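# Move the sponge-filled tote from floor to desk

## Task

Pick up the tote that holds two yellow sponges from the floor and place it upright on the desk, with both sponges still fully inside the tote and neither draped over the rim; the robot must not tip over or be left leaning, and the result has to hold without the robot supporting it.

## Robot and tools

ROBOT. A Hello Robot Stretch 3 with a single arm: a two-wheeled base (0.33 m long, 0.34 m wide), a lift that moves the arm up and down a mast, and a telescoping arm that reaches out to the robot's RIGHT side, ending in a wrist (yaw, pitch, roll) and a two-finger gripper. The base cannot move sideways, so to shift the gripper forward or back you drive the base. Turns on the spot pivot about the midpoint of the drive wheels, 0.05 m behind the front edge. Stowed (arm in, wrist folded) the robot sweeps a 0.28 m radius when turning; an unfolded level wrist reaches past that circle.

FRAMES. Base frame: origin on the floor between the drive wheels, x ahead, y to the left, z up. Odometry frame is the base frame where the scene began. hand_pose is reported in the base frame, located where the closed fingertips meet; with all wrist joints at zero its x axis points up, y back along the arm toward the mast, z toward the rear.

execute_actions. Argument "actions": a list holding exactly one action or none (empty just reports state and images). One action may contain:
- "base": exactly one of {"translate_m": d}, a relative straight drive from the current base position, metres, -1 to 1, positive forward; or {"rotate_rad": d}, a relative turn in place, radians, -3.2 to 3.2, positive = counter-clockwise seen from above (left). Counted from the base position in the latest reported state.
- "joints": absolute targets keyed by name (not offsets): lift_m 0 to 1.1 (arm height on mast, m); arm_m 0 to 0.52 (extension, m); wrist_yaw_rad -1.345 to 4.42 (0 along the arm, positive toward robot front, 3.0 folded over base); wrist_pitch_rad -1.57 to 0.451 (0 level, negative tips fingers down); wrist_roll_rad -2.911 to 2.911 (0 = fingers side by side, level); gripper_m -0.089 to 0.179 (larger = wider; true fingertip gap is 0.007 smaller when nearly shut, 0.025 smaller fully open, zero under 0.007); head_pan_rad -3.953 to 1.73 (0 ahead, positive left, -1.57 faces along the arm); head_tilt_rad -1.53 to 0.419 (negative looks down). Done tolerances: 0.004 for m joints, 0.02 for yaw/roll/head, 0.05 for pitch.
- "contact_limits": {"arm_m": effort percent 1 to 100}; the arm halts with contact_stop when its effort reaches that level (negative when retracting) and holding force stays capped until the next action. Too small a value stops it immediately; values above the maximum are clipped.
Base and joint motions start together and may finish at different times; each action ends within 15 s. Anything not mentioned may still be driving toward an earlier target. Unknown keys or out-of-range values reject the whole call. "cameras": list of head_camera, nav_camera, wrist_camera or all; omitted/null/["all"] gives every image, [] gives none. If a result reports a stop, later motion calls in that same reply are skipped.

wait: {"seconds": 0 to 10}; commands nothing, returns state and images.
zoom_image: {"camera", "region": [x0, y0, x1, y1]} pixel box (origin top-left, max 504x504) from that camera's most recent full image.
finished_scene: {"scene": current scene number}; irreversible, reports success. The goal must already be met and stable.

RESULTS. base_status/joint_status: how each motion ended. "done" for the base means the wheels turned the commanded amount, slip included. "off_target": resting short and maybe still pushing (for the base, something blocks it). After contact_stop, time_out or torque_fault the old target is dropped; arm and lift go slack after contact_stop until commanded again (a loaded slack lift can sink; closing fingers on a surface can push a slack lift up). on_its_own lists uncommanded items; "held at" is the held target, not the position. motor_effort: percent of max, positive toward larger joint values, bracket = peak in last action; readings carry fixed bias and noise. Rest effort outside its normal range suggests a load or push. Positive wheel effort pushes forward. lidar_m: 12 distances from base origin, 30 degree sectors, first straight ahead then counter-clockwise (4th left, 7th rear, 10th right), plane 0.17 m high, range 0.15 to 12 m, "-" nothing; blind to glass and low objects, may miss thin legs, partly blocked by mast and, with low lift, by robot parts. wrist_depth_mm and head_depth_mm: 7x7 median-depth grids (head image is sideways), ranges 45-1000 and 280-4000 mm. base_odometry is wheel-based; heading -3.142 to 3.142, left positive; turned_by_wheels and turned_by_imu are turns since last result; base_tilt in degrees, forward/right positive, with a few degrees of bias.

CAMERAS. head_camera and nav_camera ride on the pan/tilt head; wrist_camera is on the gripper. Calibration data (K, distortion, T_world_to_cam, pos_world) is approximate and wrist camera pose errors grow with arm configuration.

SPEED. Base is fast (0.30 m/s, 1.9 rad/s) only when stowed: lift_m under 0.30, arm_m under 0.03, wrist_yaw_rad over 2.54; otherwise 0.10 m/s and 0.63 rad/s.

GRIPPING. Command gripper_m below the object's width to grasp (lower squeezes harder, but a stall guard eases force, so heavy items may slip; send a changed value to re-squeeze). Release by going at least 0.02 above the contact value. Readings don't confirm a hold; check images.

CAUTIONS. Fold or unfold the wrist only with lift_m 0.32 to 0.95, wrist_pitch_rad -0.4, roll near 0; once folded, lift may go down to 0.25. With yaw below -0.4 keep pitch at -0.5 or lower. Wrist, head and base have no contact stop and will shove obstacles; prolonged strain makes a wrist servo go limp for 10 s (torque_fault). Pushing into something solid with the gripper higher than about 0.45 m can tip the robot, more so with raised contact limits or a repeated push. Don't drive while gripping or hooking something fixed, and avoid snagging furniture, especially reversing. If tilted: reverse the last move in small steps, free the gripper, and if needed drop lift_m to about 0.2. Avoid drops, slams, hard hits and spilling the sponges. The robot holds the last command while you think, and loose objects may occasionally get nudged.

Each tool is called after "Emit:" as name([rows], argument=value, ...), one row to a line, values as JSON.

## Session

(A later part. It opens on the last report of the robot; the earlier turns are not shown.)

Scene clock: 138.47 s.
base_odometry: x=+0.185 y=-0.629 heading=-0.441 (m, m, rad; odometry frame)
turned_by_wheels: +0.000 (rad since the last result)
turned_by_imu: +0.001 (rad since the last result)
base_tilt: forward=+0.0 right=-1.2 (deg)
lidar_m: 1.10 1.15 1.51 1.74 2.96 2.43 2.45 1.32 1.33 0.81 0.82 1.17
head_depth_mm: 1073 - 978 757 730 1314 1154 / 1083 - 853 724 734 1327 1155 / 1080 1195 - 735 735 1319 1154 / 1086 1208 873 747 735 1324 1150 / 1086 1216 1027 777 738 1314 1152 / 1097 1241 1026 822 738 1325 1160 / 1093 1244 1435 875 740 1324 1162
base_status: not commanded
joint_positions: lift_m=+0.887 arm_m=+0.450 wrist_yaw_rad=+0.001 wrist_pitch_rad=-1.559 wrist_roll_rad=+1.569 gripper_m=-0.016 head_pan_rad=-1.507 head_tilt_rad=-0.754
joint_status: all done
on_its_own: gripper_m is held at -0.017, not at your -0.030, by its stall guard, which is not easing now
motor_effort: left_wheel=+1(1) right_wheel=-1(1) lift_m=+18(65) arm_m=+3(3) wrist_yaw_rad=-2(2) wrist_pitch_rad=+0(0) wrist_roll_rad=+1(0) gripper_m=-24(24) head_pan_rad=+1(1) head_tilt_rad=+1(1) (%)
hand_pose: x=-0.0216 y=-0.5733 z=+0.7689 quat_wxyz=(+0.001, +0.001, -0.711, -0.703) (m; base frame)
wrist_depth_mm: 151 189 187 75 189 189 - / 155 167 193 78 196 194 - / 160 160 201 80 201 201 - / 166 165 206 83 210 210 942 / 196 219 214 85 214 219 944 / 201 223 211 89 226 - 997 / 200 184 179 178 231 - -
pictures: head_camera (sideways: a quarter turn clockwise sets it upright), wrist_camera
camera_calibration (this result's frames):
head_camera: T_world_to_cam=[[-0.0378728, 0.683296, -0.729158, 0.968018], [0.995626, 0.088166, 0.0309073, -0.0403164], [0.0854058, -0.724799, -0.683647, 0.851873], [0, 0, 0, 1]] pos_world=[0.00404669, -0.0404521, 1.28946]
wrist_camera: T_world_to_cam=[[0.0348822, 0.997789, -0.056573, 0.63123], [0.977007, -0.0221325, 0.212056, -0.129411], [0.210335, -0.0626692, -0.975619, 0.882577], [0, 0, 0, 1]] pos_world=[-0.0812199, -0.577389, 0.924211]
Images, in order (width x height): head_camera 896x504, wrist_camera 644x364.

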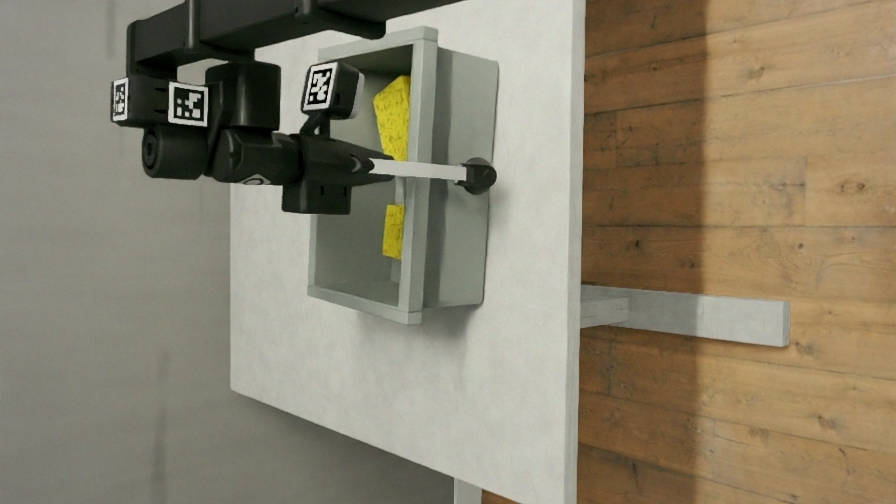

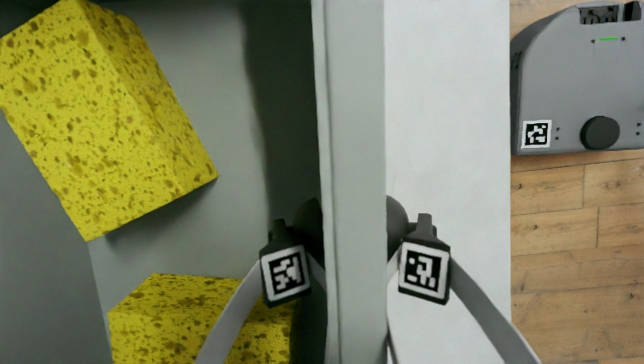

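Emit:
execute_actions([
  {"joints": {"lift_m": 0.881}},
], cameras=[])

Emit:
execute_actions([
  {"joints": {"gripper_m": 0.07}},
], cameras=["wrist_camera"])

Emit:
execute_actions([
  {"joints": {"lift_m": 1.0}},
])

Scene clock: 140.03 s.
base_odometry: x=+0.185 y=-0.629 heading=-0.441 (m, m, rad; odometry frame)
turned_by_wheels: +0.000 (rad since the last result)
turned_by_imu: +0.000 (rad since the last result)
base_tilt: forward=+0.0 right=-1.1 (deg)
lidar_m: 1.09 1.15 1.50 1.74 2.94 2.44 2.46 1.32 1.34 0.81 0.82 1.17
head_depth_mm: 1073 - 804 751 731 1320 1151 / 1079 - 848 747 732 1314 1157 / 1085 1200 - 728 735 1325 1159 / 1086 1204 876 752 737 1330 1152 / 1093 1211 1022 778 738 1307 1155 / 1092 1238 1029 819 738 1329 1156 / 1095 1245 1431 873 741 1331 1163
base_status: not commanded
joint_positions: lift_m=+0.882 arm_m=+0.450 wrist_yaw_rad=+0.001 wrist_pitch_rad=-1.559 wrist_roll_rad=+1.569 gripper_m=-0.016 head_pan_rad=-1.507 head_tilt_rad=-0.754
joint_status: all done
on_its_own: gripper_m is held at -0.017, not at your -0.030, by its stall guard, which is not easing now
motor_effort: left_wheel=+1(1) right_wheel=-1(1) lift_m=+17(18) arm_m=+3(3) wrist_yaw_rad=-2(2) wrist_pitch_rad=+0(0) wrist_roll_rad=+0(0) gripper_m=-23(24) head_pan_rad=+2(2) head_tilt_rad=+1(1) (%)
hand_pose: x=-0.0216 y=-0.5733 z=+0.7640 quat_wxyz=(+0.001, +0.001, -0.711, -0.703) (m; base frame)
wrist_depth_mm: 148 187 186 76 184 186 - / 153 173 193 78 190 190 - / 157 157 199 81 198 196 - / 163 161 204 143 204 204 929 / 197 217 214 86 209 213 959 / 205 219 214 89 90 996 - / 202 179 178 178 226 - -
pictures: none
No camera images: the call's "cameras" was empty. Leave "cameras" out to get every camera's image.

Scene clock: 141.40 s.
base_odometry: x=+0.185 y=-0.629 heading=-0.441 (m, m, rad; odometry frame)
turned_by_wheels: +0.000 (rad since the last result)
turned_by_imu: +0.000 (rad since the last result)
base_tilt: forward=+0.0 right=-1.2 (deg)
lidar_m: 1.09 1.15 1.51 1.75 2.95 2.44 2.46 1.32 1.33 0.81 0.82 1.17
head_depth_mm: 1076 - 802 749 732 1315 1151 / 1074 - 849 744 732 1322 1152 / 1082 1192 - 736 733 1318 1158 / 1088 1210 873 751 736 1328 1158 / 1086 1210 1021 777 736 1306 1161 / 1092 1237 1026 823 740 1322 1162 / 1099 1242 1436 874 742 1325 1160
base_status: not commanded
joint_positions: lift_m=+0.882 arm_m=+0.450 wrist_yaw_rad=+0.001 wrist_pitch_rad=-1.559 wrist_roll_rad=+1.569 gripper_m=+0.070 head_pan_rad=-1.507 head_tilt_rad=-0.754
joint_status: all done
motor_effort: left_wheel=+1(1) right_wheel=+0(1) lift_m=+17(17) arm_m=+2(2) wrist_yaw_rad=-2(2) wrist_pitch_rad=+0(1) wrist_roll_rad=+0(0) gripper_m=+0(94) head_pan_rad=+3(2) head_tilt_rad=+1(1) (%)
hand_pose: x=-0.0216 y=-0.5734 z=+0.7639 quat_wxyz=(+0.001, +0.001, -0.711, -0.703) (m; base frame)
wrist_depth_mm: 148 188 187 76 186 185 - / 153 174 194 78 191 190 - / 157 157 199 81 196 195 - / 163 162 206 84 204 204 932 / 198 216 214 148 210 948 952 / 205 221 206 197 222 966 - / 203 181 180 177 227 228 -
pictures: wrist_camera
camera_calibration (this result's frames):
wrist_camera: T_world_to_cam=[[0.0348798, 0.997778, -0.0567629, 0.631137], [0.977007, -0.0220897, 0.21206, -0.128337], [0.210335, -0.0628544, -0.975607, 0.87761], [0, 0, 0, 1]] pos_world=[-0.0812198, -0.577408, 0.919243]
Images, in order (width x height): wrist_camera 644x364.

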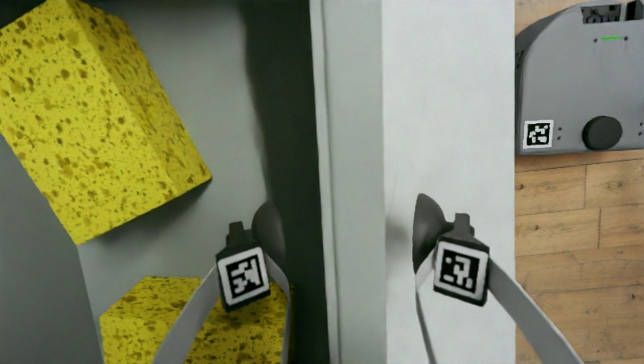

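Scene clock: 143.30 s.
base_odometry: x=+0.185 y=-0.629 heading=-0.441 (m, m, rad; odometry frame)
turned_by_wheels: +0.000 (rad since the last result)
turned_by_imu: +0.001 (rad since the last result)
base_tilt: forward=+0.0 right=-1.1 (deg)
lidar_m: 1.10 1.15 1.51 1.74 2.95 2.43 2.45 1.32 1.33 0.81 0.81 1.17
head_depth_mm: 1090 1193 1015 768 731 1315 1155 / - 1190 851 748 732 1324 1150 / 1081 - 863 740 735 1318 1154 / 1086 1208 872 750 736 1320 1156 / 1085 1211 1025 777 738 1307 1159 / 1094 1239 1033 825 740 1327 1157 / 1094 1241 1432 877 742 1334 1165
base_status: not commanded
joint_positions: lift_m=+0.999 arm_m=+0.450 wrist_yaw_rad=+0.001 wrist_pitch_rad=-1.558 wrist_roll_rad=+1.569 gripper_m=+0.070 head_pan_rad=-1.507 head_tilt_rad=-0.754
joint_status: all done
motor_effort: left_wheel=+1(1) right_wheel=-1(0) lift_m=+64(66) arm_m=+3(3) wrist_yaw_rad=-2(2) wrist_pitch_rad=+0(1) wrist_roll_rad=+0(0) gripper_m=+1(0) head_pan_rad=+1(2) head_tilt_rad=+1(1) (%)
hand_pose: x=-0.0216 y=-0.5735 z=+0.8814 quat_wxyz=(+0.001, +0.001, -0.711, -0.703) (m; base frame)
wrist_depth_mm: 205 237 252 239 296 944 951 / 211 268 304 307 306 - - / 214 274 280 317 318 - - / 224 284 330 326 325 - - / 288 290 339 331 337 - - / 364 282 358 344 351 - - / 381 264 315 296 361 - -
pictures: head_camera (sideways: a quarter turn clockwise sets it upright), nav_camera (sideways: a quarter turn counterclockwise sets it upright), wrist_camera
camera_calibration (this result's frames):
head_camera: T_world_to_cam=[[-0.0378731, 0.683296, -0.729158, 0.968018], [0.995626, 0.0881664, 0.0309073, -0.0403164], [0.0854061, -0.724799, -0.683647, 0.851873], [0, 0, 0, 1]] pos_world=[0.0040467, -0.0404521, 1.28946]
nav_camera: T_world_to_cam=[[0.0170119, -0.666068, 0.745697, -0.926008], [-0.999855, -0.0105151, 0.0134179, 0.0412565], [-0.00109612, -0.745817, -0.66615, 0.829154], [0, 0, 0, 1]] pos_world=[0.0579125, 0.00204773, 1.24231]
wrist_camera: T_world_to_cam=[[0.0348794, 0.997751, -0.0572362, 0.638327], [0.977007, -0.0219888, 0.212071, -0.153197], [0.210336, -0.0633171, -0.975577, 0.991891], [0, 0, 0, 1]] pos_world=[-0.0812197, -0.577457, 1.03669]
Images, in order (width x height): head_camera 896x504, nav_camera 672x504, wrist_camera 644x364.

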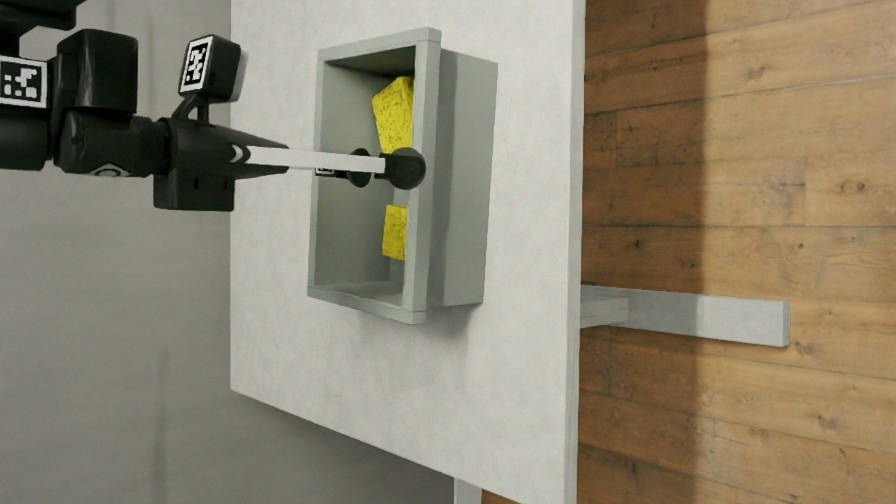

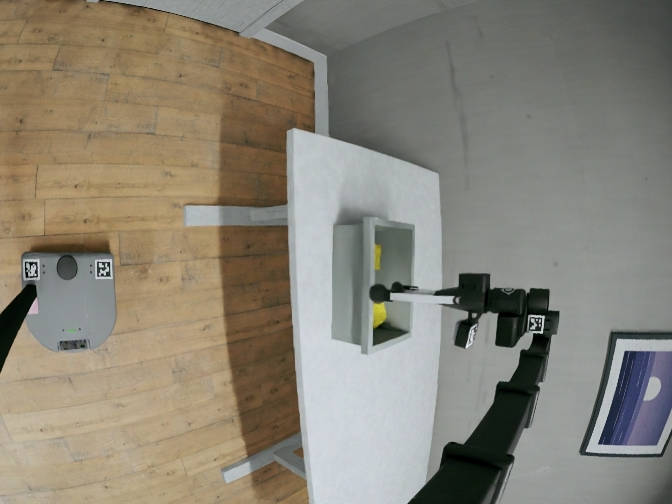

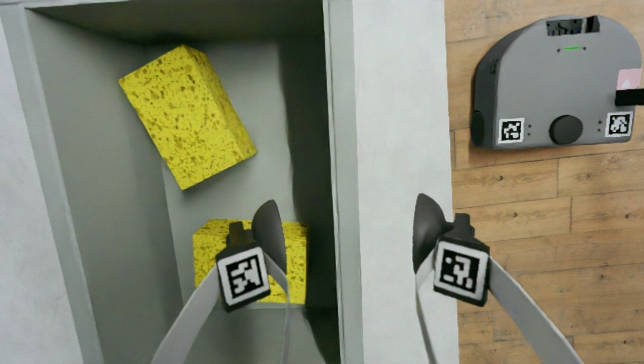

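The tote is upright on the desk with both sponges inside, and the gripper is clear of it. I'm finishing scene 1.

Emit:
finished_scene(scene=1)

The scene is finished: the task was done.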